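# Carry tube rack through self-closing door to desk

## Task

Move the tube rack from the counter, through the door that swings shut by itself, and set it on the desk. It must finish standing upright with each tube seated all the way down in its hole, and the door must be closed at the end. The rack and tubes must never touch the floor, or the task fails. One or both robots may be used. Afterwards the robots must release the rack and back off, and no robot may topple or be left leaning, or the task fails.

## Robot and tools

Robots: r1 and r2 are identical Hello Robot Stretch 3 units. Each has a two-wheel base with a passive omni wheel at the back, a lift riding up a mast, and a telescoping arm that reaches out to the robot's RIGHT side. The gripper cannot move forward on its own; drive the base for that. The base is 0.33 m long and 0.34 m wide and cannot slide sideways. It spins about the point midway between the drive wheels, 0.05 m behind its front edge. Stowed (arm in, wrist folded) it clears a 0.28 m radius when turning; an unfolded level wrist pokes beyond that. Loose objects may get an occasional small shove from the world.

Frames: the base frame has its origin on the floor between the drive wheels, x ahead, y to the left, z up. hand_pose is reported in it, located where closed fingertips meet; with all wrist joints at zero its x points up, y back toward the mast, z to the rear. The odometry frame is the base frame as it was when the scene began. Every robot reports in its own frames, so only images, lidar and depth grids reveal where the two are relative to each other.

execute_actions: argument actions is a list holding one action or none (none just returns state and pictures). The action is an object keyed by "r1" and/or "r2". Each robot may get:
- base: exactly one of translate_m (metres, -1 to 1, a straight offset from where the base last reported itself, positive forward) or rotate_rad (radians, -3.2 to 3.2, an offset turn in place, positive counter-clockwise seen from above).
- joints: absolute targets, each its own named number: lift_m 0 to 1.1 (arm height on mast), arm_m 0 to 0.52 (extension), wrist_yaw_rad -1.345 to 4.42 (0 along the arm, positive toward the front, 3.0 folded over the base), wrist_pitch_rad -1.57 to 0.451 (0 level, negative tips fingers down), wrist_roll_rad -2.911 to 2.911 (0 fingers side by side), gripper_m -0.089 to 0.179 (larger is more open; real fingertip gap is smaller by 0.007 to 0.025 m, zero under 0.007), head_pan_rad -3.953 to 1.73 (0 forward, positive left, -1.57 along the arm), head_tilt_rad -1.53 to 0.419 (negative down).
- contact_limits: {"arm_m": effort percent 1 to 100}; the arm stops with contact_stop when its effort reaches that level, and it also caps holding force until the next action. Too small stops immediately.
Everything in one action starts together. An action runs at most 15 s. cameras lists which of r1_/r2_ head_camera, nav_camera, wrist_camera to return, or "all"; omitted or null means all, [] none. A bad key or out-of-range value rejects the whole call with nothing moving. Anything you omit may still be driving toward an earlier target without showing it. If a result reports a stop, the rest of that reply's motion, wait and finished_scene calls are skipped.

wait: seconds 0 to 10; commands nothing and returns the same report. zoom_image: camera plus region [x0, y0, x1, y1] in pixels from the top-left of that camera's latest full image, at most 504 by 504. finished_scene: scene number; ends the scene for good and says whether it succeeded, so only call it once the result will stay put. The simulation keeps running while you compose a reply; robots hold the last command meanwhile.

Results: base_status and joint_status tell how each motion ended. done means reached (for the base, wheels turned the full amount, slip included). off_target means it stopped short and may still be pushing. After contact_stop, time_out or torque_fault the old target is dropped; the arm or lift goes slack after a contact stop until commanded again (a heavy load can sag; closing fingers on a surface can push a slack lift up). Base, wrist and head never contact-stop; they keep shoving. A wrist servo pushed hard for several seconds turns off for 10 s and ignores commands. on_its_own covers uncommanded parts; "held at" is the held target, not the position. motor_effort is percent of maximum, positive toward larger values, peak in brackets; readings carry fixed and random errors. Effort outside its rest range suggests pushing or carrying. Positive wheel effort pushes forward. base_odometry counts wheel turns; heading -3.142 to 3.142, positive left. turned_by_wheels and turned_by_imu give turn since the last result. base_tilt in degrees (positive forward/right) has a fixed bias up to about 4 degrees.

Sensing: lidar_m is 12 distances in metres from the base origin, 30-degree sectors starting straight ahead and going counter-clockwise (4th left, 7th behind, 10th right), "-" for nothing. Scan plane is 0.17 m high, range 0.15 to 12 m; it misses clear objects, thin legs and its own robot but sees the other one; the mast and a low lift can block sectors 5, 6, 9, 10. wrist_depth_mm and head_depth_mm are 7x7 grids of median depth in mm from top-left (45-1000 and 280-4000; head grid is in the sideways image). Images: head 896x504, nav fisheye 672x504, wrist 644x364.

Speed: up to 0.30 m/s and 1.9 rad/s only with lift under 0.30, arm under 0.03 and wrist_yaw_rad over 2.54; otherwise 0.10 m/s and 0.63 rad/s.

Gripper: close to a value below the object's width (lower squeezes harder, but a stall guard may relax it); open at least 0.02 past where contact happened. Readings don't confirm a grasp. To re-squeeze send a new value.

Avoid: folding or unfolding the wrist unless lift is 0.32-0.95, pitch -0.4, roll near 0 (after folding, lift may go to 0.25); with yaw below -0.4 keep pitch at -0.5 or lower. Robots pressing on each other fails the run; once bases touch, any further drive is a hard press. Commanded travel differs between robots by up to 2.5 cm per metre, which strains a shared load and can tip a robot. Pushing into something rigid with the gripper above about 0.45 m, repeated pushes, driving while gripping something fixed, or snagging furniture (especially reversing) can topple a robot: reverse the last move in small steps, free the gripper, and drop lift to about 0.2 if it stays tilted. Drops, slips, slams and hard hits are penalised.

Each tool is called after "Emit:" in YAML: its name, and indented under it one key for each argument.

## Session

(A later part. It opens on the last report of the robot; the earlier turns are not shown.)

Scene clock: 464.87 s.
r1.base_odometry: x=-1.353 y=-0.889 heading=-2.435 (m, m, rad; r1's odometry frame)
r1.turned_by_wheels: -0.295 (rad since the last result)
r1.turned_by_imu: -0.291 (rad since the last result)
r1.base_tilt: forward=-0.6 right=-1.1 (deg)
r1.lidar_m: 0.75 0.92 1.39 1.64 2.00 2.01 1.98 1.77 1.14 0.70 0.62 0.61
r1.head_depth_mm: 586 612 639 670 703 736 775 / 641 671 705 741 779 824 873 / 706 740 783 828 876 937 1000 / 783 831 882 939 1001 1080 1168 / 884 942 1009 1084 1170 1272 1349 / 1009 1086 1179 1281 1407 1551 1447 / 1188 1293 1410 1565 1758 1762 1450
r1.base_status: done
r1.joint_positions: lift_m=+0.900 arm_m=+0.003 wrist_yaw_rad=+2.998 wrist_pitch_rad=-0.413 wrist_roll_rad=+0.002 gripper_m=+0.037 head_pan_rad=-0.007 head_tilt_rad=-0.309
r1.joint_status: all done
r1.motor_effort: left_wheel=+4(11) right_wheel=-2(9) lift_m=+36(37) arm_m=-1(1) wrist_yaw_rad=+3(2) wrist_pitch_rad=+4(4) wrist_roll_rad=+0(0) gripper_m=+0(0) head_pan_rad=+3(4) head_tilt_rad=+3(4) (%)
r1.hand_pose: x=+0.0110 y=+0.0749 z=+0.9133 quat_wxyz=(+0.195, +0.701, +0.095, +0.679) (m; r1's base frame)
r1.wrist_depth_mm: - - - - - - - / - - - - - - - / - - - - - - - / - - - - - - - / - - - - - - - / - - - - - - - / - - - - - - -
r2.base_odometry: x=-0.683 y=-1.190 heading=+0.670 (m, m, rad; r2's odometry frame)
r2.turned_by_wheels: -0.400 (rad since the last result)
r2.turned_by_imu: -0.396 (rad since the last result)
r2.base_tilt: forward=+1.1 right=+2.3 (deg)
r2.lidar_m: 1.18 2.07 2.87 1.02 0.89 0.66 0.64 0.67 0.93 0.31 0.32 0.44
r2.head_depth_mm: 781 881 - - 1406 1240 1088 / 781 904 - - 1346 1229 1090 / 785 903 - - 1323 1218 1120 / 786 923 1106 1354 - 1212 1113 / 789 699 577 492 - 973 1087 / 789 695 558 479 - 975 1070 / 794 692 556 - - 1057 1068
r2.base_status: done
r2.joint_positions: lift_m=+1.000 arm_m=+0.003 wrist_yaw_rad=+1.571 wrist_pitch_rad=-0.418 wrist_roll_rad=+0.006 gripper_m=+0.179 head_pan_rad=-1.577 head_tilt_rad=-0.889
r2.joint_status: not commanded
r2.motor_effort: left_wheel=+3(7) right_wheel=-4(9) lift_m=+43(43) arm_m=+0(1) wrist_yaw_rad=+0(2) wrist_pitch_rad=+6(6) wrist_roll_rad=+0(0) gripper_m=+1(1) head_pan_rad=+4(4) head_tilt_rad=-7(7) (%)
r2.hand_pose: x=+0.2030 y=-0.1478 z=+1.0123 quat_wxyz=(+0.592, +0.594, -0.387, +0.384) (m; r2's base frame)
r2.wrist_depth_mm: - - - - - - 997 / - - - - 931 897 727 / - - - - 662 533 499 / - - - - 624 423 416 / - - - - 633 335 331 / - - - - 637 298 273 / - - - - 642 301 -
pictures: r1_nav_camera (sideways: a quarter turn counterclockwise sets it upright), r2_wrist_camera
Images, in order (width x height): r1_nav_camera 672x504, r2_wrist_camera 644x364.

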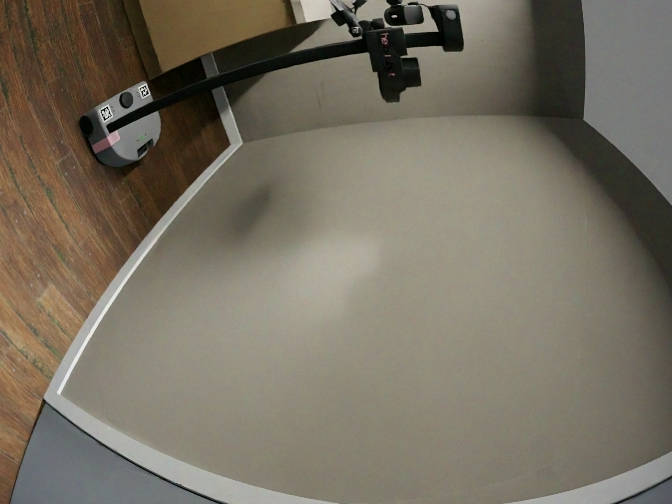

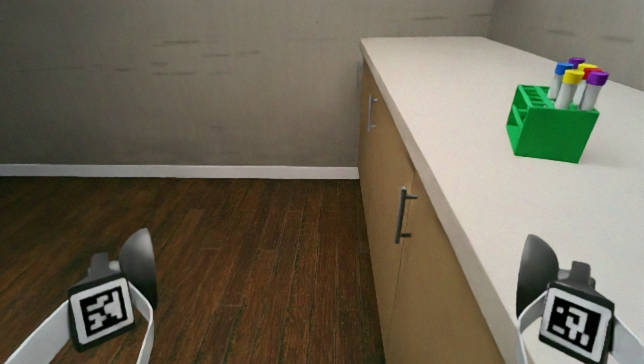

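Emit:
execute_actions:
  actions:
    - {"r1":{"joints":{"wrist_yaw_rad":0.785,"gripper_m":0.15,"head_pan_rad":-1.1,"head_tilt_rad":-0.4}},"r2":{"base":{"translate_m":0.15},"joints":{"lift_m":0.86,"wrist_pitch_rad":0.0}}}
  cameras: ["r1_wrist_camera","r2_wrist_camera"]

Scene clock: 507.10 s.
r1.base_odometry: x=-1.353 y=-0.889 heading=-2.435 (m, m, rad; r1's odometry frame)
r1.turned_by_wheels: +0.000 (rad since the last result)
r1.turned_by_imu: +0.001 (rad since the last result)
r1.base_tilt: forward=-0.6 right=-1.0 (deg)
r1.lidar_m: 0.74 1.39 0.93 1.64 2.00 2.01 1.98 1.77 1.14 0.70 0.62 0.61
r1.head_depth_mm: 546 591 641 703 776 868 971 / 533 575 624 683 754 838 906 / 522 562 607 663 728 808 898 / 510 548 592 645 705 781 875 / 500 530 565 613 669 757 829 / 489 518 563 610 661 726 802 / 476 507 543 585 635 702 777
r1.base_status: not commanded
r1.joint_positions: lift_m=+0.900 arm_m=+0.003 wrist_yaw_rad=+0.788 wrist_pitch_rad=-0.413 wrist_roll_rad=+0.002 gripper_m=+0.150 head_pan_rad=-1.093 head_tilt_rad=-0.395
r1.joint_status: all done
r1.motor_effort: left_wheel=+3(4) right_wheel=-2(2) lift_m=+36(36) arm_m=-1(1) wrist_yaw_rad=-4(5) wrist_pitch_rad=+5(5) wrist_roll_rad=+0(0) gripper_m=+0(84) head_pan_rad=-5(51) head_tilt_rad=-2(11) (%)
r1.hand_pose: x=+0.1381 y=-0.3065 z=+0.9133 quat_wxyz=(+0.694, +0.400, -0.584, +0.131) (m; r1's base frame)
r1.wrist_depth_mm: 388 380 380 382 389 385 384 / 419 422 416 419 423 416 414 / 461 456 448 459 454 457 456 / 523 512 509 502 504 502 506 / 567 560 562 567 562 556 563 / 668 641 649 644 638 611 637 / 731 761 755 744 738 748 713
r2.base_odometry: x=-0.565 y=-1.097 heading=+0.670 (m, m, rad; r2's odometry frame)
r2.turned_by_wheels: +0.000 (rad since the last result)
r2.turned_by_imu: +0.002 (rad since the last result)
r2.base_tilt: forward=+1.0 right=+2.3 (deg)
r2.lidar_m: 1.18 1.91 2.66 1.01 1.09 0.81 0.79 0.82 0.32 0.31 0.32 0.44
r2.head_depth_mm: 782 909 1097 1376 - - 1085 / 783 913 1074 1288 - 1186 1094 / 785 740 570 475 - 1171 1121 / 786 707 567 473 550 1152 1110 / 789 701 562 469 551 1148 1095 / 793 695 557 466 525 1146 1076 / 794 690 554 464 529 - 1067
r2.base_status: done
r2.joint_positions: lift_m=+0.860 arm_m=+0.003 wrist_yaw_rad=+1.571 wrist_pitch_rad=-0.021 wrist_roll_rad=+0.006 gripper_m=+0.179 head_pan_rad=-1.577 head_tilt_rad=-0.889
r2.joint_status: all done
r2.motor_effort: left_wheel=+3(8) right_wheel=-4(5) lift_m=+22(36) arm_m=+0(1) wrist_yaw_rad=-1(2) wrist_pitch_rad=+7(8) wrist_roll_rad=+0(0) gripper_m=+1(0) head_pan_rad=+4(4) head_tilt_rad=-7(8) (%)
r2.hand_pose: x=+0.2343 y=-0.1477 z=+0.9697 quat_wxyz=(+0.504, +0.507, -0.496, +0.493) (m; r2's base frame)
r2.wrist_depth_mm: - - - - - - 990 / - - - - - - 969 / - - - - - - 974 / - - - - 943 839 681 / - - - - 642 404 355 / - - - - 635 300 262 / - - - - 631 319 -
pictures: r1_wrist_camera, r2_wrist_camera
Images, in order (width x height): r1_wrist_camera 644x364, r2_wrist_camera 644x364.

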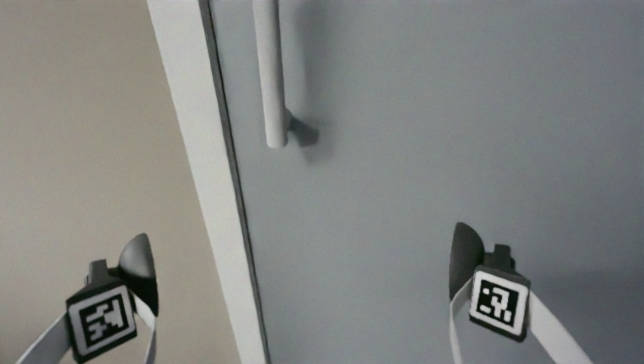

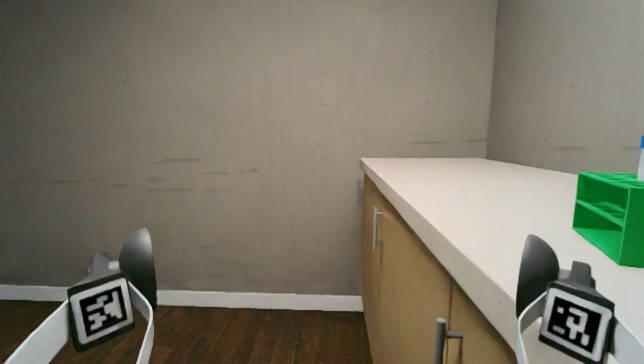

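Emit:
execute_actions:
  actions:
    - {"r1":{"base":{"translate_m":0.199},"joints":{"wrist_pitch_rad":0.0,"arm_m":0.122,"gripper_m":0.179}},"r2":{"base":{"translate_m":0.12},"joints":{"lift_m":0.82,"arm_m":0.368,"wrist_yaw_rad":1.53}}}
  cameras: ["r1_wrist_camera","r2_wrist_camera"]

Scene clock: 587.40 s.
r1.base_odometry: x=-1.504 y=-1.018 heading=-2.434 (m, m, rad; r1's odometry frame)
r1.turned_by_wheels: +0.000 (rad since the last result)
r1.turned_by_imu: +0.002 (rad since the last result)
r1.base_tilt: forward=-0.5 right=-1.1 (deg)
r1.lidar_m: 0.59 1.10 0.84 1.47 2.14 2.14 2.15 1.91 0.89 0.55 0.48 0.49
r1.head_depth_mm: 421 455 494 541 586 - - / 411 401 418 456 548 618 729 / 402 433 469 511 562 623 700 / 385 416 448 488 530 594 661 / 377 404 436 477 521 574 642 / 376 403 434 469 512 563 627 / 368 394 424 458 498 546 606
r1.base_status: done
r1.joint_positions: lift_m=+0.900 arm_m=+0.122 wrist_yaw_rad=+0.787 wrist_pitch_rad=-0.024 wrist_roll_rad=+0.002 gripper_m=+0.179 head_pan_rad=-1.093 head_tilt_rad=-0.395
r1.joint_status: all done
r1.motor_effort: left_wheel=+3(10) right_wheel=-2(3) lift_m=+36(36) arm_m=+5(6) wrist_yaw_rad=-2(4) wrist_pitch_rad=+8(10) wrist_roll_rad=+0(0) gripper_m=+0(84) head_pan_rad=-5(4) head_tilt_rad=-3(3) (%)
r1.hand_pose: x=+0.1596 y=-0.4471 z=+1.0080 quat_wxyz=(+0.656, +0.279, -0.650, +0.263) (m; r1's base frame)
r1.wrist_depth_mm: 195 182 193 131 191 193 192 / 200 187 199 136 198 197 198 / 207 193 205 202 203 204 202 / 214 200 210 209 209 208 208 / 220 206 219 217 215 216 216 / - 213 223 224 226 223 222 / - 221 230 231 231 232 231
r2.base_odometry: x=-0.471 y=-1.023 heading=+0.670 (m, m, rad; r2's odometry frame)
r2.turned_by_wheels: +0.000 (rad since the last result)
r2.turned_by_imu: +0.014 (rad since the last result)
r2.base_tilt: forward=+1.1 right=+2.2 (deg)
r2.lidar_m: 1.24 1.78 2.51 0.91 0.90 0.93 0.91 0.95 0.32 0.31 0.32 0.44
r2.head_depth_mm: 784 871 594 - - - 1074 / 782 777 555 465 605 1157 1092 / 789 - 567 474 578 896 1119 / 794 741 549 470 580 901 1118 / 792 753 543 469 585 911 1086 / 800 718 541 465 586 920 1069 / 794 697 539 462 590 926 1063
r2.base_status: done
r2.joint_positions: lift_m=+0.841 arm_m=+0.368 wrist_yaw_rad=+1.536 wrist_pitch_rad=+0.010 wrist_roll_rad=+0.011 gripper_m=+0.179 head_pan_rad=-1.575 head_tilt_rad=-0.893
r2.joint_status: lift_m contact_stop (moved -0.020 of -0.040); the others done
r2.on_its_own: lift_m is slack since a contact_stop, until your next command for it (your +0.820 is given up)
r2.motor_effort: left_wheel=+2(12) right_wheel=-3(6) lift_m=+33(34) arm_m=+8(36) wrist_yaw_rad=-8(69) wrist_pitch_rad=-3(27) wrist_roll_rad=-3(40) gripper_m=+0(0) head_pan_rad=+3(4) head_tilt_rad=-5(7) (%)
r2.hand_pose: x=+0.2350 y=-0.5214 z=+0.9579 quat_wxyz=(+0.504, +0.491, -0.514, +0.491) (m; r2's base frame)
r2.wrist_depth_mm: - - - - - 792 508 / - - - - - 795 505 / - - - 212 - 781 505 / - - - 212 948 721 511 / - - 167 162 386 392 385 / - 248 171 165 248 246 244 / - 172 171 167 180 179 -
pictures: r1_wrist_camera, r2_wrist_camera
Images, in order (width x height): r1_wrist_camera 644x364, r2_wrist_camera 644x364.

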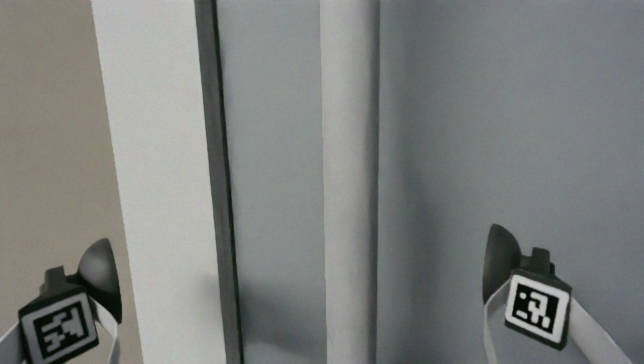

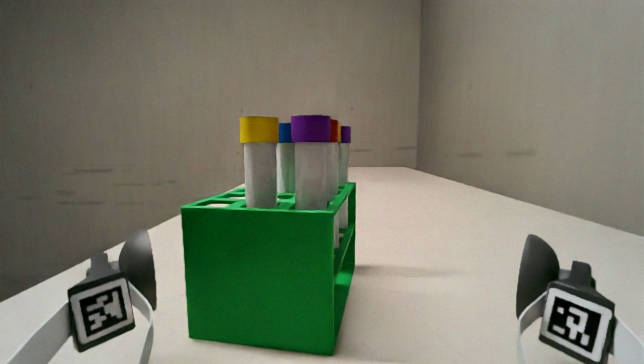

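Emit:
execute_actions:
  actions:
    - {"r1":{"joints":{"gripper_m":0.0}},"r2":{"joints":{"lift_m":0.855,"arm_m":0.326}}}
  cameras: ["r1_wrist_camera","r2_wrist_camera"]

Scene clock: 606.37 s.
r1.base_odometry: x=-1.504 y=-1.018 heading=-2.435 (m, m, rad; r1's odometry frame)
r1.turned_by_wheels: +0.000 (rad since the last result)
r1.turned_by_imu: +0.001 (rad since the last result)
r1.base_tilt: forward=-0.5 right=-1.1 (deg)
r1.lidar_m: 0.59 1.10 0.84 1.46 2.13 2.14 2.16 1.92 0.89 0.55 0.48 0.49
r1.head_depth_mm: 420 453 494 541 591 - 792 / 411 390 424 500 493 633 728 / 402 433 468 510 553 613 700 / 387 415 448 487 535 591 661 / 375 404 436 475 521 573 643 / 375 402 433 470 511 563 626 / 368 394 423 458 498 545 606
r1.base_status: not commanded
r1.joint_positions: lift_m=+0.900 arm_m=+0.122 wrist_yaw_rad=+0.740 wrist_pitch_rad=-0.024 wrist_roll_rad=+0.002 gripper_m=+0.000 head_pan_rad=-1.093 head_tilt_rad=-0.395
r1.joint_status: all done
r1.on_its_own: wrist_yaw_rad is at rest, and its effort (+54) is outside its rest range (-12 to +12)
r1.motor_effort: left_wheel=-6(6) right_wheel=+9(10) lift_m=+36(37) arm_m=+0(5) wrist_yaw_rad=+54(54) wrist_pitch_rad=+8(8) wrist_roll_rad=+0(0) gripper_m=-14(89) head_pan_rad=-4(5) head_tilt_rad=-2(2) (%)
r1.hand_pose: x=+0.1509 y=-0.4558 z=+1.0081 quat_wxyz=(+0.662, +0.264, -0.656, +0.247) (m; r1's base frame)
r1.wrist_depth_mm: 177 177 191 126 194 198 198 / 192 182 195 129 201 203 205 / 197 187 202 134 206 210 211 / 203 192 207 139 214 216 217 / 211 199 216 140 219 223 225 / 217 204 219 144 225 229 232 / 223 213 231 152 231 238 241
r2.base_odometry: x=-0.471 y=-1.023 heading=+0.670 (m, m, rad; r2's odometry frame)
r2.turned_by_wheels: +0.000 (rad since the last result)
r2.turned_by_imu: +0.002 (rad since the last result)
r2.base_tilt: forward=+1.0 right=+2.3 (deg)
r2.lidar_m: 1.24 1.80 2.50 0.91 0.90 0.94 0.91 0.95 0.32 0.31 0.32 0.44
r2.head_depth_mm: 779 874 611 - - - 1082 / 786 790 554 465 574 1157 1092 / 786 - 566 474 576 896 1118 / 792 727 540 470 581 899 1110 / 797 751 530 468 583 911 1094 / 800 712 540 465 585 920 1068 / 796 709 553 462 587 926 1073
r2.base_status: not commanded
r2.joint_positions: lift_m=+0.855 arm_m=+0.326 wrist_yaw_rad=+1.531 wrist_pitch_rad=-0.014 wrist_roll_rad=+0.010 gripper_m=+0.179 head_pan_rad=-1.575 head_tilt_rad=-0.893
r2.joint_status: all done
r2.motor_effort: left_wheel=+1(2) right_wheel=-1(4) lift_m=+43(45) arm_m=-4(6) wrist_yaw_rad=-2(7) wrist_pitch_rad=+5(5) wrist_roll_rad=-2(3) gripper_m=+0(0) head_pan_rad=+3(3) head_tilt_rad=-5(5) (%)
r2.hand_pose: x=+0.2343 y=-0.4814 z=+0.9656 quat_wxyz=(+0.511, +0.496, -0.508, +0.484) (m; r2's base frame)
r2.wrist_depth_mm: - - - - - 874 548 / - - - - - 856 550 / - - - - - 861 550 / - - - 216 686 735 550 / - - 358 167 323 390 384 / - 257 241 170 223 254 253 / - 182 190 173 172 189 -
pictures: r1_wrist_camera, r2_wrist_camera
Images, in order (width x height): r1_wrist_camera 644x364, r2_wrist_camera 644x364.

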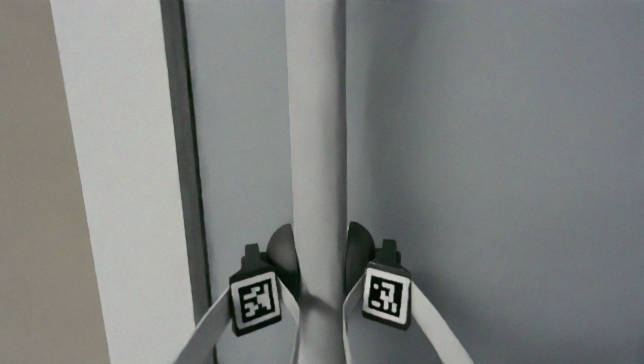

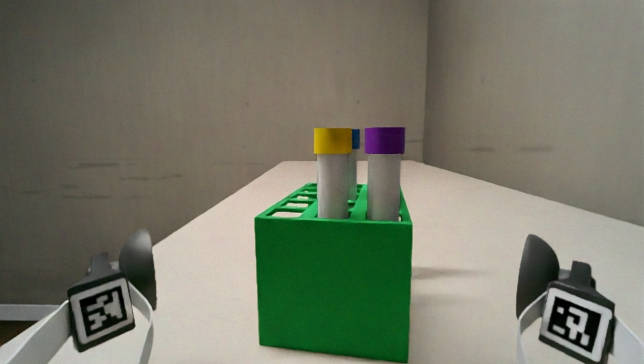

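Emit:
execute_actions:
  actions:
    - {"r1":{"base":{"translate_m":-0.137},"joints":{"arm_m":0.082,"wrist_yaw_rad":0.995,"head_pan_rad":-0.9},"contact_limits":{"arm_m":30}},"r2":{"base":{"translate_m":0.09}}}
  cameras: ["r1_nav_camera","r2_wrist_camera"]

Scene clock: 631.30 s.
r1.base_odometry: x=-1.400 y=-0.929 heading=-2.435 (m, m, rad; r1's odometry frame)
r1.turned_by_wheels: +0.000 (rad since the last result)
r1.turned_by_imu: +0.000 (rad since the last result)
r1.base_tilt: forward=-0.6 right=-1.1 (deg)
r1.lidar_m: 0.70 1.30 0.93 1.58 2.05 2.05 2.04 1.82 1.06 0.65 0.57 0.57
r1.head_depth_mm: 466 501 542 591 649 709 - / 465 495 535 588 641 725 803 / 462 491 525 568 616 712 796 / 456 490 530 575 629 696 779 / 448 481 524 570 624 694 778 / 456 490 530 576 630 696 778 / 454 488 526 573 626 692 773
r1.base_status: done
r1.joint_positions: lift_m=+0.900 arm_m=+0.082 wrist_yaw_rad=+0.993 wrist_pitch_rad=-0.023 wrist_roll_rad=+0.002 gripper_m=+0.000 head_pan_rad=-0.907 head_tilt_rad=-0.396
r1.joint_status: all done
r1.motor_effort: left_wheel=+1(25) right_wheel=+0(23) lift_m=+36(36) arm_m=-4(14) wrist_yaw_rad=+2(100) wrist_pitch_rad=+8(8) wrist_roll_rad=+0(0) gripper_m=-2(21) head_pan_rad=+3(24) head_tilt_rad=-2(2) (%)
r1.contact_limits: arm_m 30 (drawing in: default 26, maximum 42; extending or still: default 34, maximum 57)
r1.hand_pose: x=+0.1927 y=-0.3670 z=+1.0084 quat_wxyz=(+0.625, +0.344, -0.618, +0.329) (m; r1's base frame)
r1.wrist_depth_mm: 383 357 325 309 300 284 269 / 397 370 339 326 307 289 277 / 414 386 346 341 314 297 284 / 428 395 360 345 328 312 290 / 450 415 369 348 337 317 299 / 458 431 405 - 342 323 308 / 487 450 416 376 357 337 313
r2.base_odometry: x=-0.400 y=-0.967 heading=+0.670 (m, m, rad; r2's odometry frame)
r2.turned_by_wheels: +0.000 (rad since the last result)
r2.turned_by_imu: +0.001 (rad since the last result)
r2.base_tilt: forward=+1.0 right=+2.3 (deg)
r2.lidar_m: 1.24 1.70 2.38 0.99 1.02 1.02 1.00 0.43 0.32 0.31 0.32 0.44
r2.head_depth_mm: 780 726 594 - - - 1085 / 785 789 556 467 575 895 1100 / 791 - 566 473 577 900 1119 / 798 729 542 470 582 905 1109 / 801 747 529 468 585 913 1097 / 803 712 530 465 588 925 1069 / 794 496 521 463 591 928 1065
r2.base_status: done
r2.joint_positions: lift_m=+0.855 arm_m=+0.326 wrist_yaw_rad=+1.531 wrist_pitch_rad=-0.014 wrist_roll_rad=+0.010 gripper_m=+0.179 head_pan_rad=-1.575 head_tilt_rad=-0.893
r2.joint_status: not commanded
r2.motor_effort: left_wheel=+0(5) right_wheel=-1(6) lift_m=+43(43) arm_m=-4(4) wrist_yaw_rad=-2(2) wrist_pitch_rad=+5(5) wrist_roll_rad=-2(2) gripper_m=-1(0) head_pan_rad=+3(3) head_tilt_rad=-5(5) (%)
r2.hand_pose: x=+0.2343 y=-0.4814 z=+0.9656 quat_wxyz=(+0.511, +0.496, -0.508, +0.484) (m; r2's base frame)
r2.wrist_depth_mm: - - - - - 842 553 / - - - - - 859 559 / - - - 77 78 698 559 / - - - 77 77 562 561 / - - 397 79 79 321 384 / - 258 240 81 81 81 252 / - 181 81 77 72 69 -
pictures: r1_nav_camera (sideways: a quarter turn counterclockwise sets it upright), r2_wrist_camera
Images, in order (width x height): r1_nav_camera 672x504, r2_wrist_camera 644x364.

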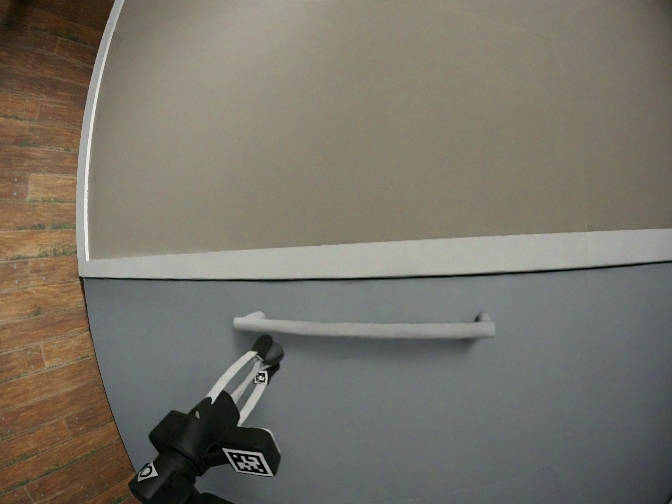

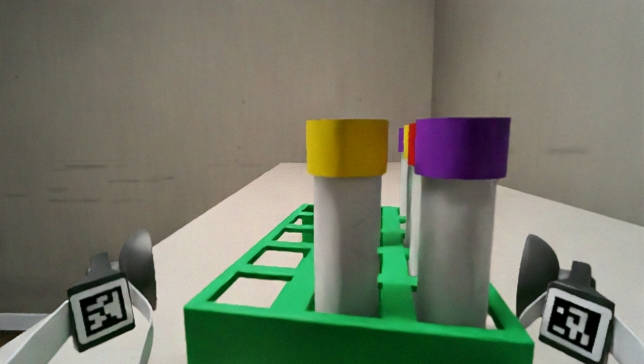

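Emit:
execute_actions:
  actions:
    - {"r1":{"joints":{"arm_m":0.35,"wrist_yaw_rad":0.785},"contact_limits":{"arm_m":15}},"r2":{"joints":{"gripper_m":0.03}}}
  cameras: ["r1_nav_camera","r2_wrist_camera"]

Scene clock: 648.03 s.
r1.base_odometry: x=-1.400 y=-0.929 heading=-2.435 (m, m, rad; r1's odometry frame)
r1.turned_by_wheels: +0.000 (rad since the last result)
r1.turned_by_imu: -0.036 (rad since the last result)
r1.base_tilt: forward=-0.6 right=-1.1 (deg)
r1.lidar_m: 0.68 1.22 0.94 1.55 2.04 2.04 2.08 1.81 1.14 0.67 0.57 0.57
r1.head_depth_mm: 475 512 554 606 665 739 831 / 472 509 551 600 658 731 821 / 469 454 531 573 634 722 809 / 465 500 541 588 644 712 812 / 453 488 525 571 622 689 772 / 452 490 528 575 630 696 777 / 454 488 526 569 623 687 770
r1.base_status: not commanded
r1.joint_positions: lift_m=+0.900 arm_m=+0.313 wrist_yaw_rad=+0.852 wrist_pitch_rad=-0.025 wrist_roll_rad=+0.002 gripper_m=+0.000 head_pan_rad=-0.907 head_tilt_rad=-0.397
r1.joint_status: arm_m contact_stop (moved +0.231 of +0.268); wrist_yaw_rad off_target (ended at +0.852, target +0.785)
r1.on_its_own: wrist_yaw_rad is held at +0.854, not at your +0.785, by its stall guard, which is not easing now; arm_m is slack since a contact_stop, until your next command for it (your +0.350 is given up)
r1.motor_effort: left_wheel=+1(18) right_wheel=+0(21) lift_m=+35(36) arm_m=+0(16) wrist_yaw_rad=+3(82) wrist_pitch_rad=+8(12) wrist_roll_rad=+0(0) gripper_m=-2(10) head_pan_rad=+3(3) head_tilt_rad=-2(2) (%)
r1.contact_limits: arm_m 15 (drawing in: default 26, maximum 42; extending or still: default 34, maximum 57)
r1.hand_pose: x=+0.1709 y=-0.6268 z=+1.0079 quat_wxyz=(+0.647, +0.300, -0.641, +0.284) (m; r1's base frame)
r1.wrist_depth_mm: 166 164 163 161 159 157 156 / 171 169 168 165 164 162 161 / 176 174 172 171 169 166 164 / 184 180 178 176 174 172 171 / 186 186 184 181 179 178 175 / 195 192 189 - 186 184 183 / 200 199 197 194 191 190 187
r2.base_odometry: x=-0.400 y=-0.967 heading=+0.670 (m, m, rad; r2's odometry frame)
r2.turned_by_wheels: +0.000 (rad since the last result)
r2.turned_by_imu: +0.001 (rad since the last result)
r2.base_tilt: forward=+1.0 right=+2.3 (deg)
r2.lidar_m: 1.24 1.70 2.38 0.99 1.02 1.03 1.00 0.43 0.32 0.31 0.32 0.44
r2.head_depth_mm: 780 721 596 - - - 1081 / 785 790 555 465 577 888 1095 / 793 - 567 473 578 902 1125 / 795 727 542 470 580 905 1112 / 797 751 530 469 584 911 1089 / 802 713 541 465 589 923 1072 / 797 501 519 463 593 929 1068
r2.base_status: not commanded
r2.joint_positions: lift_m=+0.855 arm_m=+0.326 wrist_yaw_rad=+1.529 wrist_pitch_rad=-0.014 wrist_roll_rad=+0.006 gripper_m=+0.047 head_pan_rad=-1.575 head_tilt_rad=-0.893
r2.joint_status: gripper_m off_target (ended at +0.047, target +0.030)
r2.on_its_own: gripper_m is held at +0.044, not at your +0.030, by its stall guard, which is still easing
r2.motor_effort: left_wheel=+0(0) right_wheel=-1(1) lift_m=+43(43) arm_m=-4(5) wrist_yaw_rad=+1(1) wrist_pitch_rad=+5(5) wrist_roll_rad=+0(2) gripper_m=-47(99) head_pan_rad=+3(3) head_tilt_rad=-5(5) (%)
r2.hand_pose: x=+0.2343 y=-0.4819 z=+0.9657 quat_wxyz=(+0.512, +0.495, -0.508, +0.484) (m; r2's base frame)
r2.wrist_depth_mm: - - - - - 879 553 / - - - - - 874 563 / - - - 93 130 795 555 / - - - 91 78 743 551 / - - 395 93 80 392 388 / - 276 101 92 82 238 256 / 201 181 102 89 79 172 189
pictures: r1_nav_camera (sideways: a quarter turn counterclockwise sets it upright), r2_wrist_camera
Images, in order (width x height): r1_nav_camera 672x504, r2_wrist_camera 644x364.

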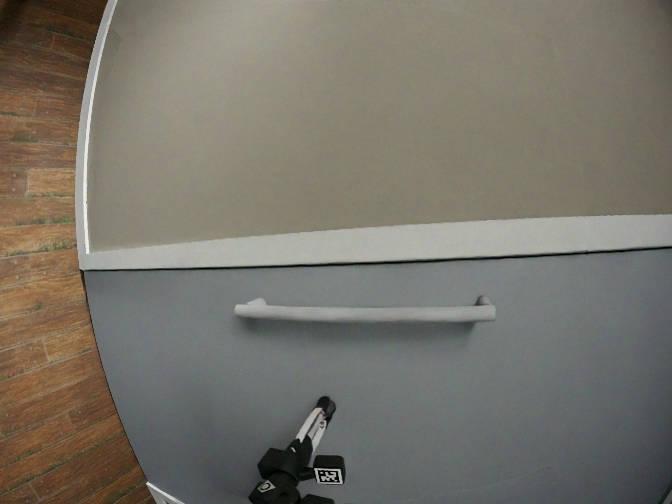

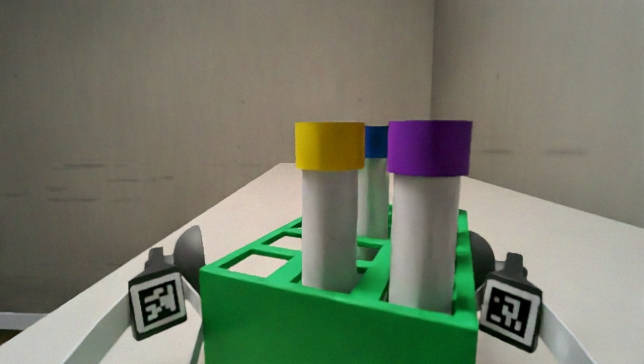

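Emit:
execute_actions:
  actions:
    - {"r1":{"joints":{"arm_m":0.0}},"r2":{"joints":{"lift_m":0.93}}}
  cameras: ["r2_wrist_camera"]

Scene clock: 771.53 s.
r1.base_odometry: x=-1.400 y=-0.929 heading=-2.435 (m, m, rad; r1's odometry frame)
r1.turned_by_wheels: +0.000 (rad since the last result)
r1.turned_by_imu: +0.003 (rad since the last result)
r1.base_tilt: forward=-0.6 right=-1.1 (deg)
r1.lidar_m: 0.68 1.22 0.94 1.55 2.04 2.04 2.07 1.81 1.14 0.67 0.57 0.57
r1.head_depth_mm: 476 512 556 604 666 737 809 / 472 508 550 600 657 715 807 / 468 455 531 577 634 708 810 / 465 500 540 589 644 713 812 / 453 486 527 569 622 689 771 / 452 490 528 575 630 695 778 / 453 487 526 570 625 688 769
r1.base_status: not commanded
r1.joint_positions: lift_m=+0.900 arm_m=+0.003 wrist_yaw_rad=+0.853 wrist_pitch_rad=-0.024 wrist_roll_rad=+0.002 gripper_m=+0.000 head_pan_rad=-0.907 head_tilt_rad=-0.397
r1.joint_status: all done
joint sent to its limit — the command would take r1.arm_m past its lower limit, so that joint was sent only as far as its limit.
r1.on_its_own: wrist_yaw_rad is held at +0.854, not at your +0.785, by its stall guard, which is not easing now
r1.motor_effort: left_wheel=+1(1) right_wheel=+0(0) lift_m=+35(35) arm_m=-5(5) wrist_yaw_rad=+2(2) wrist_pitch_rad=+8(8) wrist_roll_rad=+0(0) gripper_m=-2(2) head_pan_rad=+3(4) head_tilt_rad=-2(0) (%)
r1.hand_pose: x=+0.1710 y=-0.3163 z=+1.0080 quat_wxyz=(+0.647, +0.301, -0.640, +0.284) (m; r1's base frame)
r1.wrist_depth_mm: 383 378 367 367 364 365 360 / 394 388 379 388 380 369 368 / 406 402 396 393 386 384 379 / 419 411 407 400 400 399 393 / 440 427 417 417 417 408 403 / 445 438 436 - 431 425 409 / 469 457 436 451 442 437 434
r2.base_odometry: x=-0.400 y=-0.967 heading=+0.670 (m, m, rad; r2's odometry frame)
r2.turned_by_wheels: +0.000 (rad since the last result)
r2.turned_by_imu: +0.002 (rad since the last result)
r2.base_tilt: forward=+1.0 right=+2.3 (deg)
r2.lidar_m: 1.24 1.69 2.38 0.99 1.02 1.03 1.00 0.43 0.32 0.31 0.32 0.44
r2.head_depth_mm: 769 - - 473 573 1167 1094 / 753 693 570 475 574 887 1090 / - 662 568 473 579 895 1117 / 778 656 565 470 584 904 1126 / 779 - 558 467 585 916 1095 / 795 669 555 466 588 919 1067 / 773 455 540 463 592 928 1061
r2.base_status: not commanded
r2.joint_positions: lift_m=+0.930 arm_m=+0.326 wrist_yaw_rad=+1.529 wrist_pitch_rad=-0.026 wrist_roll_rad=+0.006 gripper_m=+0.089 head_pan_rad=-1.575 head_tilt_rad=-0.893
r2.joint_status: all done
r2.on_its_own: gripper_m is held at +0.087, not at your +0.030, by its stall guard, which is not easing now
r2.motor_effort: left_wheel=+1(1) right_wheel=-1(1) lift_m=+44(45) arm_m=-4(4) wrist_yaw_rad=+2(1) wrist_pitch_rad=+9(9) wrist_roll_rad=+0(0) gripper_m=-25(24) head_pan_rad=+3(3) head_tilt_rad=-5(5) (%)
r2.hand_pose: x=+0.2340 y=-0.4819 z=+1.0376 quat_wxyz=(+0.515, +0.498, -0.505, +0.481) (m; r2's base frame)
r2.wrist_depth_mm: - - - - - 842 552 / - - - - - 870 549 / - - - - 129 791 555 / - - - 90 79 876 550 / - - 685 93 81 614 528 / - - 101 92 82 377 407 / - 289 102 89 79 273 300
pictures: r2_wrist_camera
Images, in order (width x height): r2_wrist_camera 644x364.

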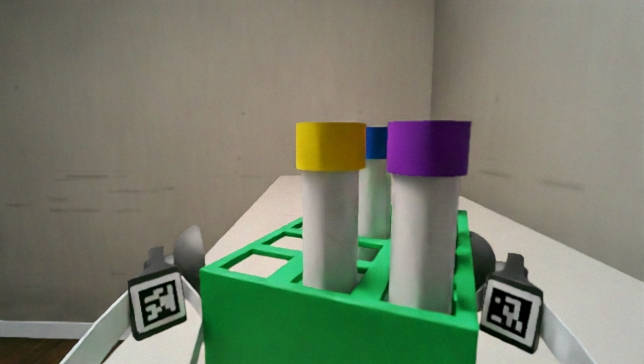

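Emit:
execute_actions:
  actions:
    - {"r1":{"base":{"rotate_rad":0.56},"joints":{"wrist_yaw_rad":-0.35,"gripper_m":0.075}},"r2":{"joints":{"arm_m":0.01}}}
  cameras: []

Emit:
execute_actions:
  actions:
    - {"r1":{"base":{"translate_m":0.465}},"r2":{"base":{"translate_m":-0.56}}}
  cameras: ["r2_nav_camera"]

Scene clock: 780.10 s.
r1.base_odometry: x=-1.400 y=-0.929 heading=-1.875 (m, m, rad; r1's odometry frame)
r1.turned_by_wheels: +0.560 (rad since the last result)
r1.turned_by_imu: +0.556 (rad since the last result)
r1.base_tilt: forward=-0.6 right=-1.1 (deg)
r1.lidar_m: 1.30 0.94 1.59 2.04 2.05 2.03 1.81 1.07 0.66 0.57 0.57 0.70
r1.head_depth_mm: 458 489 522 560 603 647 707 / 479 512 549 593 641 698 768 / 502 538 579 626 681 748 831 / 528 567 612 666 729 805 901 / 555 599 650 709 783 871 989 / 586 635 692 761 843 951 1093 / 620 676 742 821 920 1043 1214
r1.base_status: done
r1.joint_positions: lift_m=+0.900 arm_m=+0.003 wrist_yaw_rad=-0.347 wrist_pitch_rad=-0.024 wrist_roll_rad=+0.002 gripper_m=+0.075 head_pan_rad=-0.907 head_tilt_rad=-0.397
r1.joint_status: all done
r1.motor_effort: left_wheel=-4(7) right_wheel=+4(8) lift_m=+35(35) arm_m=-5(5) wrist_yaw_rad=-4(4) wrist_pitch_rad=+8(8) wrist_roll_rad=+0(0) gripper_m=+0(79) head_pan_rad=+3(3) head_tilt_rad=-2(2) (%)
r1.hand_pose: x=-0.1083 y=-0.3884 z=+1.0080 quat_wxyz=(+0.694, -0.113, -0.698, -0.131) (m; r1's base frame)
r1.wrist_depth_mm: 221 302 351 407 512 666 904 / 227 312 356 422 524 673 957 / 232 313 366 438 541 716 - / 276 320 378 448 552 752 - / 282 331 393 457 599 779 - / 289 327 422 468 - 801 - / 296 266 409 486 642 904 -
r2.base_odometry: x=-0.400 y=-0.967 heading=+0.670 (m, m, rad; r2's odometry frame)
r2.turned_by_wheels: +0.000 (rad since the last result)
r2.turned_by_imu: +0.001 (rad since the last result)
r2.base_tilt: forward=+1.0 right=+2.3 (deg)
r2.lidar_m: 1.24 1.69 2.39 1.07 1.37 1.03 1.00 0.43 0.32 0.31 0.32 0.44
r2.head_depth_mm: 786 723 592 - 638 1170 1093 / 788 718 588 - 642 889 1095 / 790 713 567 - - 901 1119 / 794 704 563 482 - 912 1121 / 797 699 560 468 - 986 1086 / 801 692 555 482 - 1002 1075 / 799 683 553 - - 1011 1065
r2.base_status: not commanded
r2.joint_positions: lift_m=+0.930 arm_m=+0.010 wrist_yaw_rad=+1.530 wrist_pitch_rad=-0.026 wrist_roll_rad=+0.006 gripper_m=+0.089 head_pan_rad=-1.575 head_tilt_rad=-0.893
r2.joint_status: all done
r2.on_its_own: gripper_m is held at +0.087, not at your +0.030, by its stall guard, which is not easing now
r2.motor_effort: left_wheel=+0(0) right_wheel=-1(1) lift_m=+44(44) arm_m=-4(3) wrist_yaw_rad=-1(1) wrist_pitch_rad=+9(9) wrist_roll_rad=+0(0) gripper_m=-25(25) head_pan_rad=+2(3) head_tilt_rad=-5(5) (%)
r2.hand_pose: x=+0.2340 y=-0.1657 z=+1.0376 quat_wxyz=(+0.515, +0.498, -0.505, +0.482) (m; r2's base frame)
r2.wrist_depth_mm: - - - - - - 959 / - - - - - - 933 / - - - - 129 - 957 / - - - 90 79 - 902 / - - - 93 81 623 616 / - - 101 92 82 379 405 / - - 103 89 79 276 301
pictures: none
No camera images: the call's "cameras" was empty. Leave "cameras" out to get every camera's image.

Scene clock: 786.67 s.
r1.base_odometry: x=-1.539 y=-1.373 heading=-1.875 (m, m, rad; r1's odometry frame)
r1.turned_by_wheels: +0.000 (rad since the last result)
r1.turned_by_imu: +0.003 (rad since the last result)
r1.base_tilt: forward=-0.6 right=-1.1 (deg)
r1.lidar_m: 0.45 0.91 1.05 1.91 2.14 2.54 2.27 0.90 0.55 0.49 0.49 0.59
r1.head_depth_mm: 379 403 431 462 500 542 592 / 396 423 454 488 530 578 636 / 415 445 478 518 565 618 687 / 436 468 506 550 602 667 746 / 459 495 537 587 647 721 815 / 484 526 573 630 701 787 903 / 514 559 614 679 760 864 1007
r1.base_status: done
r1.joint_positions: lift_m=+0.900 arm_m=+0.003 wrist_yaw_rad=-0.347 wrist_pitch_rad=-0.024 wrist_roll_rad=+0.002 gripper_m=+0.075 head_pan_rad=-0.907 head_tilt_rad=-0.397
r1.joint_status: not commanded
r1.motor_effort: left_wheel=-4(7) right_wheel=+3(9) lift_m=+35(35) arm_m=-4(5) wrist_yaw_rad=-4(4) wrist_pitch_rad=+8(8) wrist_roll_rad=+0(0) gripper_m=+0(1) head_pan_rad=+3(4) head_tilt_rad=-2(1) (%)
r1.hand_pose: x=-0.1084 y=-0.3884 z=+1.0080 quat_wxyz=(+0.694, -0.113, -0.698, -0.131) (m; r1's base frame)
r1.wrist_depth_mm: 200 220 258 304 363 446 657 / 203 227 263 311 373 460 716 / 207 231 270 321 382 482 758 / 211 237 278 331 395 501 790 / 217 240 285 338 420 534 889 / 218 240 304 351 - 604 917 / 222 245 300 361 442 663 -
r2.base_odometry: x=-0.839 y=-1.315 heading=+0.670 (m, m, rad; r2's odometry frame)
r2.turned_by_wheels: +0.000 (rad since the last result)
r2.turned_by_imu: -0.002 (rad since the last result)
r2.base_tilt: forward=+1.0 right=+2.2 (deg)
r2.lidar_m: 1.21 2.28 0.63 0.55 0.61 0.45 0.44 0.46 0.65 0.89 0.38 0.43
r2.head_depth_mm: 772 898 1047 - 1189 1154 1058 / 774 902 1059 - 1343 1231 1089 / 777 906 1096 - - 1215 1118 / 777 917 1101 1341 - 1213 1117 / 781 919 1108 1405 - 1188 1092 / 785 897 1020 1172 - 1144 1069 / 788 712 663 - - 994 1064
r2.base_status: done
r2.joint_positions: lift_m=+0.930 arm_m=+0.010 wrist_yaw_rad=+1.530 wrist_pitch_rad=-0.026 wrist_roll_rad=+0.006 gripper_m=+0.089 head_pan_rad=-1.575 head_tilt_rad=-0.893
r2.joint_status: not commanded
r2.on_its_own: gripper_m is held at +0.087, not at your +0.030, by its stall guard, which is not easing now
r2.motor_effort: left_wheel=+1(4) right_wheel=-1(7) lift_m=+44(44) arm_m=-4(4) wrist_yaw_rad=+0(0) wrist_pitch_rad=+9(9) wrist_roll_rad=+0(0) gripper_m=-25(25) head_pan_rad=+3(3) head_tilt_rad=-5(5) (%)
r2.hand_pose: x=+0.2340 y=-0.1657 z=+1.0376 quat_wxyz=(+0.515, +0.498, -0.505, +0.482) (m; r2's base frame)
r2.wrist_depth_mm: - - - - - - 928 / - - - - - - 925 / - - - - 130 - 933 / - - - 90 79 - 879 / - - - 93 81 619 615 / - - 101 92 82 377 404 / - - 102 89 79 274 303
pictures: r2_nav_camera (sideways: a quarter turn counterclockwise sets it upright)
Images, in order (width x height): r2_nav_camera 672x504.

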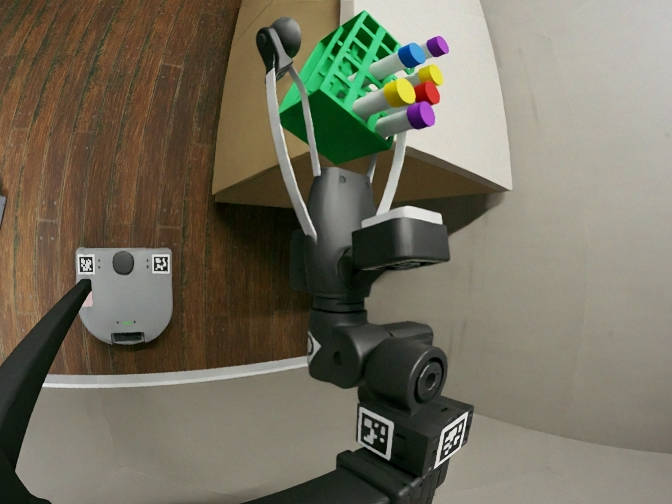

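Emit:
execute_actions:
  actions:
    - {"r1":{"base":{"rotate_rad":-0.524},"joints":{"head_pan_rad":-1.2,"head_tilt_rad":-0.5}},"r2":{"base":{"rotate_rad":1.57},"joints":{"head_pan_rad":0.0,"head_tilt_rad":-0.5}}}
  cameras: ["r1_wrist_camera","r1_nav_camera","r2_nav_camera"]

Scene clock: 801.37 s.
r1.base_odometry: x=-1.539 y=-1.373 heading=-2.399 (m, m, rad; r1's odometry frame)
r1.turned_by_wheels: -0.524 (rad since the last result)
r1.turned_by_imu: -0.519 (rad since the last result)
r1.base_tilt: forward=-0.7 right=-1.1 (deg)
r1.lidar_m: 0.59 0.55 0.91 1.05 1.90 2.14 2.54 2.26 0.89 0.55 0.49 0.49
r1.head_depth_mm: 446 492 548 616 696 816 998 / 431 473 526 589 670 779 933 / 417 456 504 563 638 735 867 / 404 441 485 539 605 692 812 / 391 425 467 517 578 656 760 / 379 411 450 496 553 625 718 / 367 398 435 478 528 596 680
r1.base_status: done
r1.joint_positions: lift_m=+0.900 arm_m=+0.003 wrist_yaw_rad=-0.348 wrist_pitch_rad=-0.024 wrist_roll_rad=+0.002 gripper_m=+0.075 head_pan_rad=-1.193 head_tilt_rad=-0.494
r1.joint_status: all done
r1.motor_effort: left_wheel=+3(10) right_wheel=-2(6) lift_m=+35(34) arm_m=-5(5) wrist_yaw_rad=-3(4) wrist_pitch_rad=+8(8) wrist_roll_rad=+0(0) gripper_m=+0(1) head_pan_rad=-4(30) head_tilt_rad=-3(14) (%)
r1.hand_pose: x=-0.1085 y=-0.3883 z=+1.0080 quat_wxyz=(+0.694, -0.114, -0.698, -0.131) (m; r1's base frame)
r1.wrist_depth_mm: 291 348 468 778 - - - / 297 351 443 794 - - - / 295 357 472 818 - - - / 298 359 486 808 - - - / 301 362 464 819 - - - / 303 365 595 840 - - - / 307 360 574 903 - - -
r2.base_odometry: x=-0.839 y=-1.315 heading=+2.240 (m, m, rad; r2's odometry frame)
r2.turned_by_wheels: +1.570 (rad since the last result)
r2.turned_by_imu: +1.558 (rad since the last result)
r2.base_tilt: forward=+1.0 right=+2.3 (deg)
r2.lidar_m: 0.55 0.60 0.46 0.44 0.46 0.65 0.88 0.38 0.44 1.23 2.27 0.55
r2.head_depth_mm: 2312 2475 485 547 1814 1521 1198 / 2328 2518 658 2614 1784 736 1051 / 429 449 2666 2602 1894 1509 1086 / 2272 2533 670 2455 1908 1493 1080 / 2298 2506 889 2432 1868 1484 1166 / 1626 1716 1641 1849 1753 1472 1227 / 1136 1103 1135 1250 1242 1311 1196
r2.base_status: done
r2.joint_positions: lift_m=+0.930 arm_m=+0.010 wrist_yaw_rad=+1.530 wrist_pitch_rad=-0.026 wrist_roll_rad=+0.006 gripper_m=+0.089 head_pan_rad=-0.007 head_tilt_rad=-0.507
r2.joint_status: all done
r2.on_its_own: gripper_m is held at +0.087, not at your +0.030, by its stall guard, which is not easing now
r2.motor_effort: left_wheel=-4(7) right_wheel=+5(9) lift_m=+44(44) arm_m=-4(5) wrist_yaw_rad=+0(0) wrist_pitch_rad=+9(9) wrist_roll_rad=+0(0) gripper_m=-26(26) head_pan_rad=+4(57) head_tilt_rad=+5(37) (%)
r2.hand_pose: x=+0.2340 y=-0.1657 z=+1.0376 quat_wxyz=(+0.515, +0.498, -0.505, +0.482) (m; r2's base frame)
r2.wrist_depth_mm: 694 - 452 - - - - / 698 - - - - - - / 703 997 - 92 131 - - / 694 995 - 90 79 - - / 699 - - 92 81 - - / 712 898 101 92 82 - - / 684 - 102 89 78 - -
pictures: r1_nav_camera (sideways: a quarter turn counterclockwise sets it upright), r1_wrist_camera, r2_nav_camera (sideways: a quarter turn counterclockwise sets it upright)
Images, in order (width x height): r1_nav_camera 672x504, r1_wrist_camera 644x364, r2_nav_camera 672x504.

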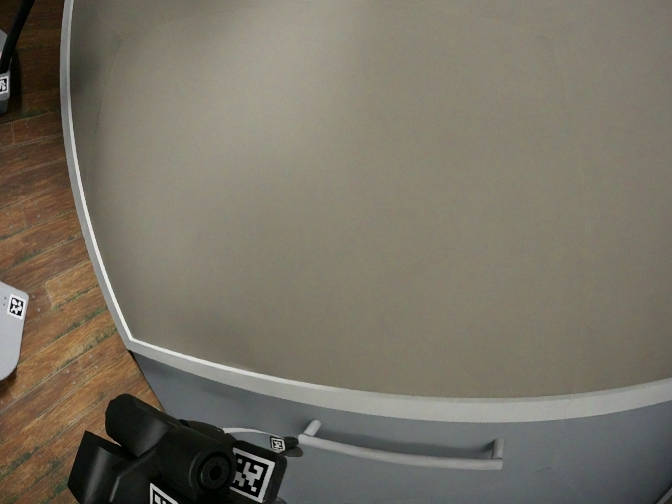

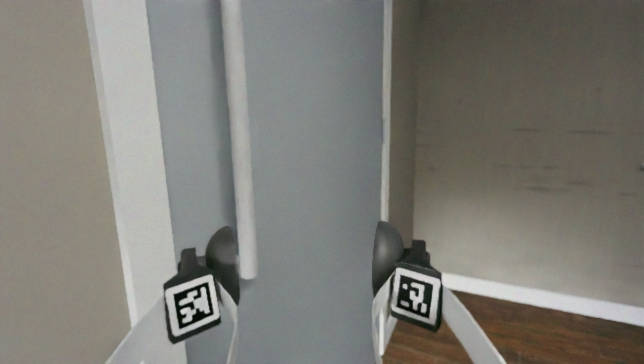

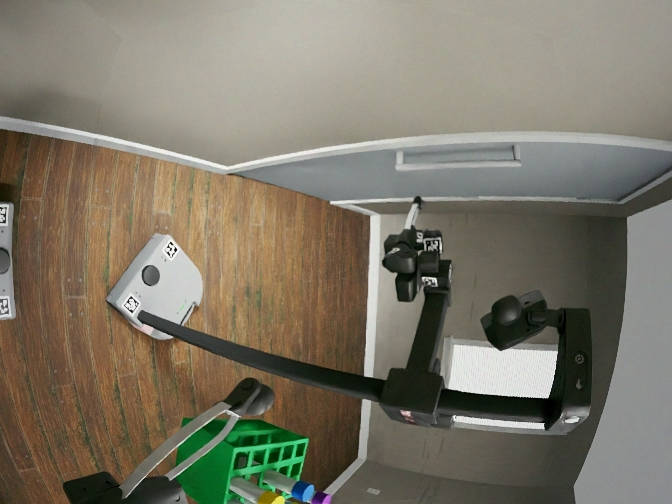

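Emit:
execute_actions:
  actions:
    - {"r1":{"joints":{"arm_m":0.18}}}
  cameras: ["r1_wrist_camera"]

Scene clock: 809.87 s.
r1.base_odometry: x=-1.539 y=-1.373 heading=-2.399 (m, m, rad; r1's odometry frame)
r1.turned_by_wheels: +0.000 (rad since the last result)
r1.turned_by_imu: +0.001 (rad since the last result)
r1.base_tilt: forward=-0.7 right=-1.0 (deg)
r1.lidar_m: 0.59 0.55 0.91 1.05 1.90 2.15 2.55 2.26 0.90 0.55 0.49 0.49
r1.head_depth_mm: 446 492 548 616 698 808 1011 / 431 473 526 590 671 783 931 / 417 456 504 564 638 734 868 / 403 441 485 539 606 694 810 / 391 426 467 516 578 658 762 / 379 411 449 496 553 625 719 / 367 398 435 478 529 595 680
r1.base_status: not commanded
r1.joint_positions: lift_m=+0.900 arm_m=+0.180 wrist_yaw_rad=-0.348 wrist_pitch_rad=-0.024 wrist_roll_rad=+0.002 gripper_m=+0.075 head_pan_rad=-1.193 head_tilt_rad=-0.494
r1.joint_status: all done
r1.motor_effort: left_wheel=+3(3) right_wheel=-2(2) lift_m=+35(35) arm_m=+5(3) wrist_yaw_rad=-3(3) wrist_pitch_rad=+8(8) wrist_roll_rad=+0(0) gripper_m=-1(0) head_pan_rad=-4(4) head_tilt_rad=-4(4) (%)
r1.hand_pose: x=-0.1086 y=-0.5648 z=+1.0081 quat_wxyz=(+0.694, -0.114, -0.698, -0.131) (m; r1's base frame)
r1.wrist_depth_mm: 176 227 278 474 - - - / 177 229 281 499 - - - / 177 217 284 495 - - - / 178 218 307 519 - - - / 182 220 302 530 - - - / 187 216 355 536 - - - / 191 214 317 554 - - -
r2.base_odometry: x=-0.839 y=-1.315 heading=+2.240 (m, m, rad; r2's odometry frame)
r2.turned_by_wheels: +0.000 (rad since the last result)
r2.turned_by_imu: +0.001 (rad since the last result)
r2.base_tilt: forward=+1.0 right=+2.2 (deg)
r2.lidar_m: 0.55 0.60 0.45 0.44 0.46 0.65 0.88 0.39 0.43 1.23 2.28 0.56
r2.head_depth_mm: 2292 2490 485 546 1803 1523 1190 / 2282 2499 661 2619 1795 735 1057 / 431 449 2675 2587 1923 1508 1093 / 2320 2563 2692 2561 1889 1494 1090 / 2305 2515 803 2546 1858 1486 1166 / 1628 1716 817 1858 1747 1466 1228 / 1132 1106 1130 1252 1249 1322 1182
r2.base_status: not commanded
r2.joint_positions: lift_m=+0.930 arm_m=+0.010 wrist_yaw_rad=+1.530 wrist_pitch_rad=-0.026 wrist_roll_rad=+0.006 gripper_m=+0.089 head_pan_rad=-0.007 head_tilt_rad=-0.507
r2.joint_status: not commanded
r2.on_its_own: gripper_m is held at +0.087, not at your +0.030, by its stall guard, which is not easing now
r2.motor_effort: left_wheel=-4(4) right_wheel=+5(5) lift_m=+44(44) arm_m=-4(4) wrist_yaw_rad=+0(1) wrist_pitch_rad=+9(9) wrist_roll_rad=+1(0) gripper_m=-25(25) head_pan_rad=+4(4) head_tilt_rad=+5(5) (%)
r2.hand_pose: x=+0.2340 y=-0.1657 z=+1.0376 quat_wxyz=(+0.515, +0.498, -0.505, +0.482) (m; r2's base frame)
r2.wrist_depth_mm: 697 993 455 - - - - / 690 - - - - - - / 689 - - 419 129 - - / 702 - - 90 78 - - / 704 - - 93 81 - - / 693 889 101 92 82 - - / 676 - 102 89 78 - -
pictures: r1_wrist_camera
Images, in order (width x height): r1_wrist_camera 644x364.

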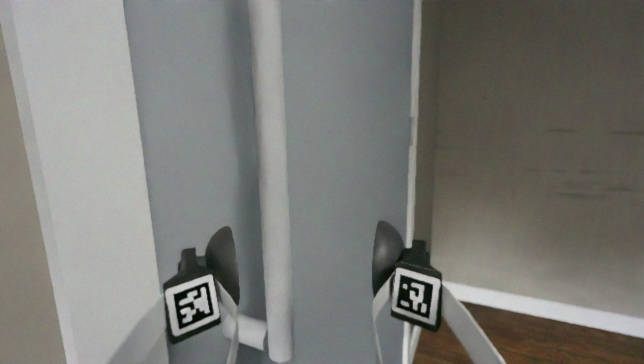

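Emit:
execute_actions:
  actions:
    - {"r1":{"joints":{"arm_m":0.27,"lift_m":0.99}}}
  cameras: ["r1_wrist_camera"]

Scene clock: 818.37 s.
r1.base_odometry: x=-1.539 y=-1.373 heading=-2.399 (m, m, rad; r1's odometry frame)
r1.turned_by_wheels: +0.000 (rad since the last result)
r1.turned_by_imu: +0.001 (rad since the last result)
r1.base_tilt: forward=-0.7 right=-1.1 (deg)
r1.lidar_m: 0.59 0.55 0.91 1.05 1.90 2.14 2.54 2.26 0.90 0.55 0.49 0.49
r1.head_depth_mm: 447 492 549 617 698 814 1014 / 431 474 525 589 671 781 933 / 417 457 504 563 638 735 869 / 403 440 485 539 606 694 810 / 390 426 467 516 578 657 761 / 379 411 450 497 553 626 718 / 367 398 435 478 530 596 679
r1.base_status: not commanded
r1.joint_positions: lift_m=+0.990 arm_m=+0.270 wrist_yaw_rad=-0.348 wrist_pitch_rad=-0.024 wrist_roll_rad=+0.002 gripper_m=+0.075 head_pan_rad=-1.193 head_tilt_rad=-0.494
r1.joint_status: all done
r1.motor_effort: left_wheel=+3(3) right_wheel=-2(2) lift_m=+36(36) arm_m=+5(4) wrist_yaw_rad=-2(2) wrist_pitch_rad=+8(8) wrist_roll_rad=+0(0) gripper_m=+0(0) head_pan_rad=-5(4) head_tilt_rad=-3(3) (%)
r1.hand_pose: x=-0.1086 y=-0.6548 z=+1.0982 quat_wxyz=(+0.694, -0.114, -0.698, -0.131) (m; r1's base frame)
r1.wrist_depth_mm: 121 157 212 172 767 - - / 121 159 216 273 803 - - / 122 161 220 279 810 - - / 124 162 222 283 904 - - / 125 164 239 291 - - - / 126 145 257 298 - - - / 127 144 244 299 - - -
r2.base_odometry: x=-0.839 y=-1.315 heading=+2.240 (m, m, rad; r2's odometry frame)
r2.turned_by_wheels: +0.000 (rad since the last result)
r2.turned_by_imu: +0.001 (rad since the last result)
r2.base_tilt: forward=+1.0 right=+2.3 (deg)
r2.lidar_m: 0.55 0.61 0.45 0.44 0.46 0.65 0.88 0.39 0.44 1.23 2.28 0.56
r2.head_depth_mm: 2296 531 482 555 1803 1528 1196 / 2341 573 2793 2662 1776 733 1055 / 429 450 2816 2602 1911 1505 1087 / 2297 684 2795 2601 1897 1494 1086 / 2290 2430 2786 2547 1884 1482 1162 / 1646 788 1780 1881 1755 1483 1220 / 1138 1030 1132 1249 1242 1319 1186
r2.base_status: not commanded
r2.joint_positions: lift_m=+0.930 arm_m=+0.010 wrist_yaw_rad=+1.530 wrist_pitch_rad=-0.026 wrist_roll_rad=+0.006 gripper_m=+0.089 head_pan_rad=-0.007 head_tilt_rad=-0.507
r2.joint_status: not commanded
r2.on_its_own: gripper_m is held at +0.087, not at your +0.030, by its stall guard, which is not easing now
r2.motor_effort: left_wheel=-4(3) right_wheel=+5(5) lift_m=+44(44) arm_m=-4(4) wrist_yaw_rad=+1(1) wrist_pitch_rad=+9(9) wrist_roll_rad=+0(0) gripper_m=-25(24) head_pan_rad=+4(4) head_tilt_rad=+4(5) (%)
r2.hand_pose: x=+0.2340 y=-0.1657 z=+1.0376 quat_wxyz=(+0.515, +0.498, -0.505, +0.482) (m; r2's base frame)
r2.wrist_depth_mm: 695 - 454 461 - - - / 695 943 814 446 - - - / 696 879 - 447 129 - - / 693 987 - 90 78 - - / 694 - - 93 81 - - / 700 913 101 92 82 - - / 667 - 103 89 78 - -
pictures: r1_wrist_camera
Images, in order (width x height): r1_wrist_camera 644x364.

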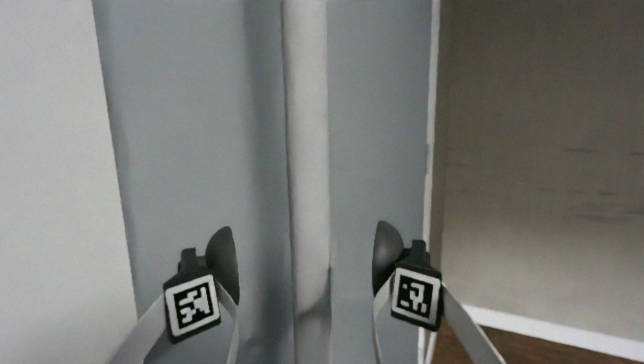

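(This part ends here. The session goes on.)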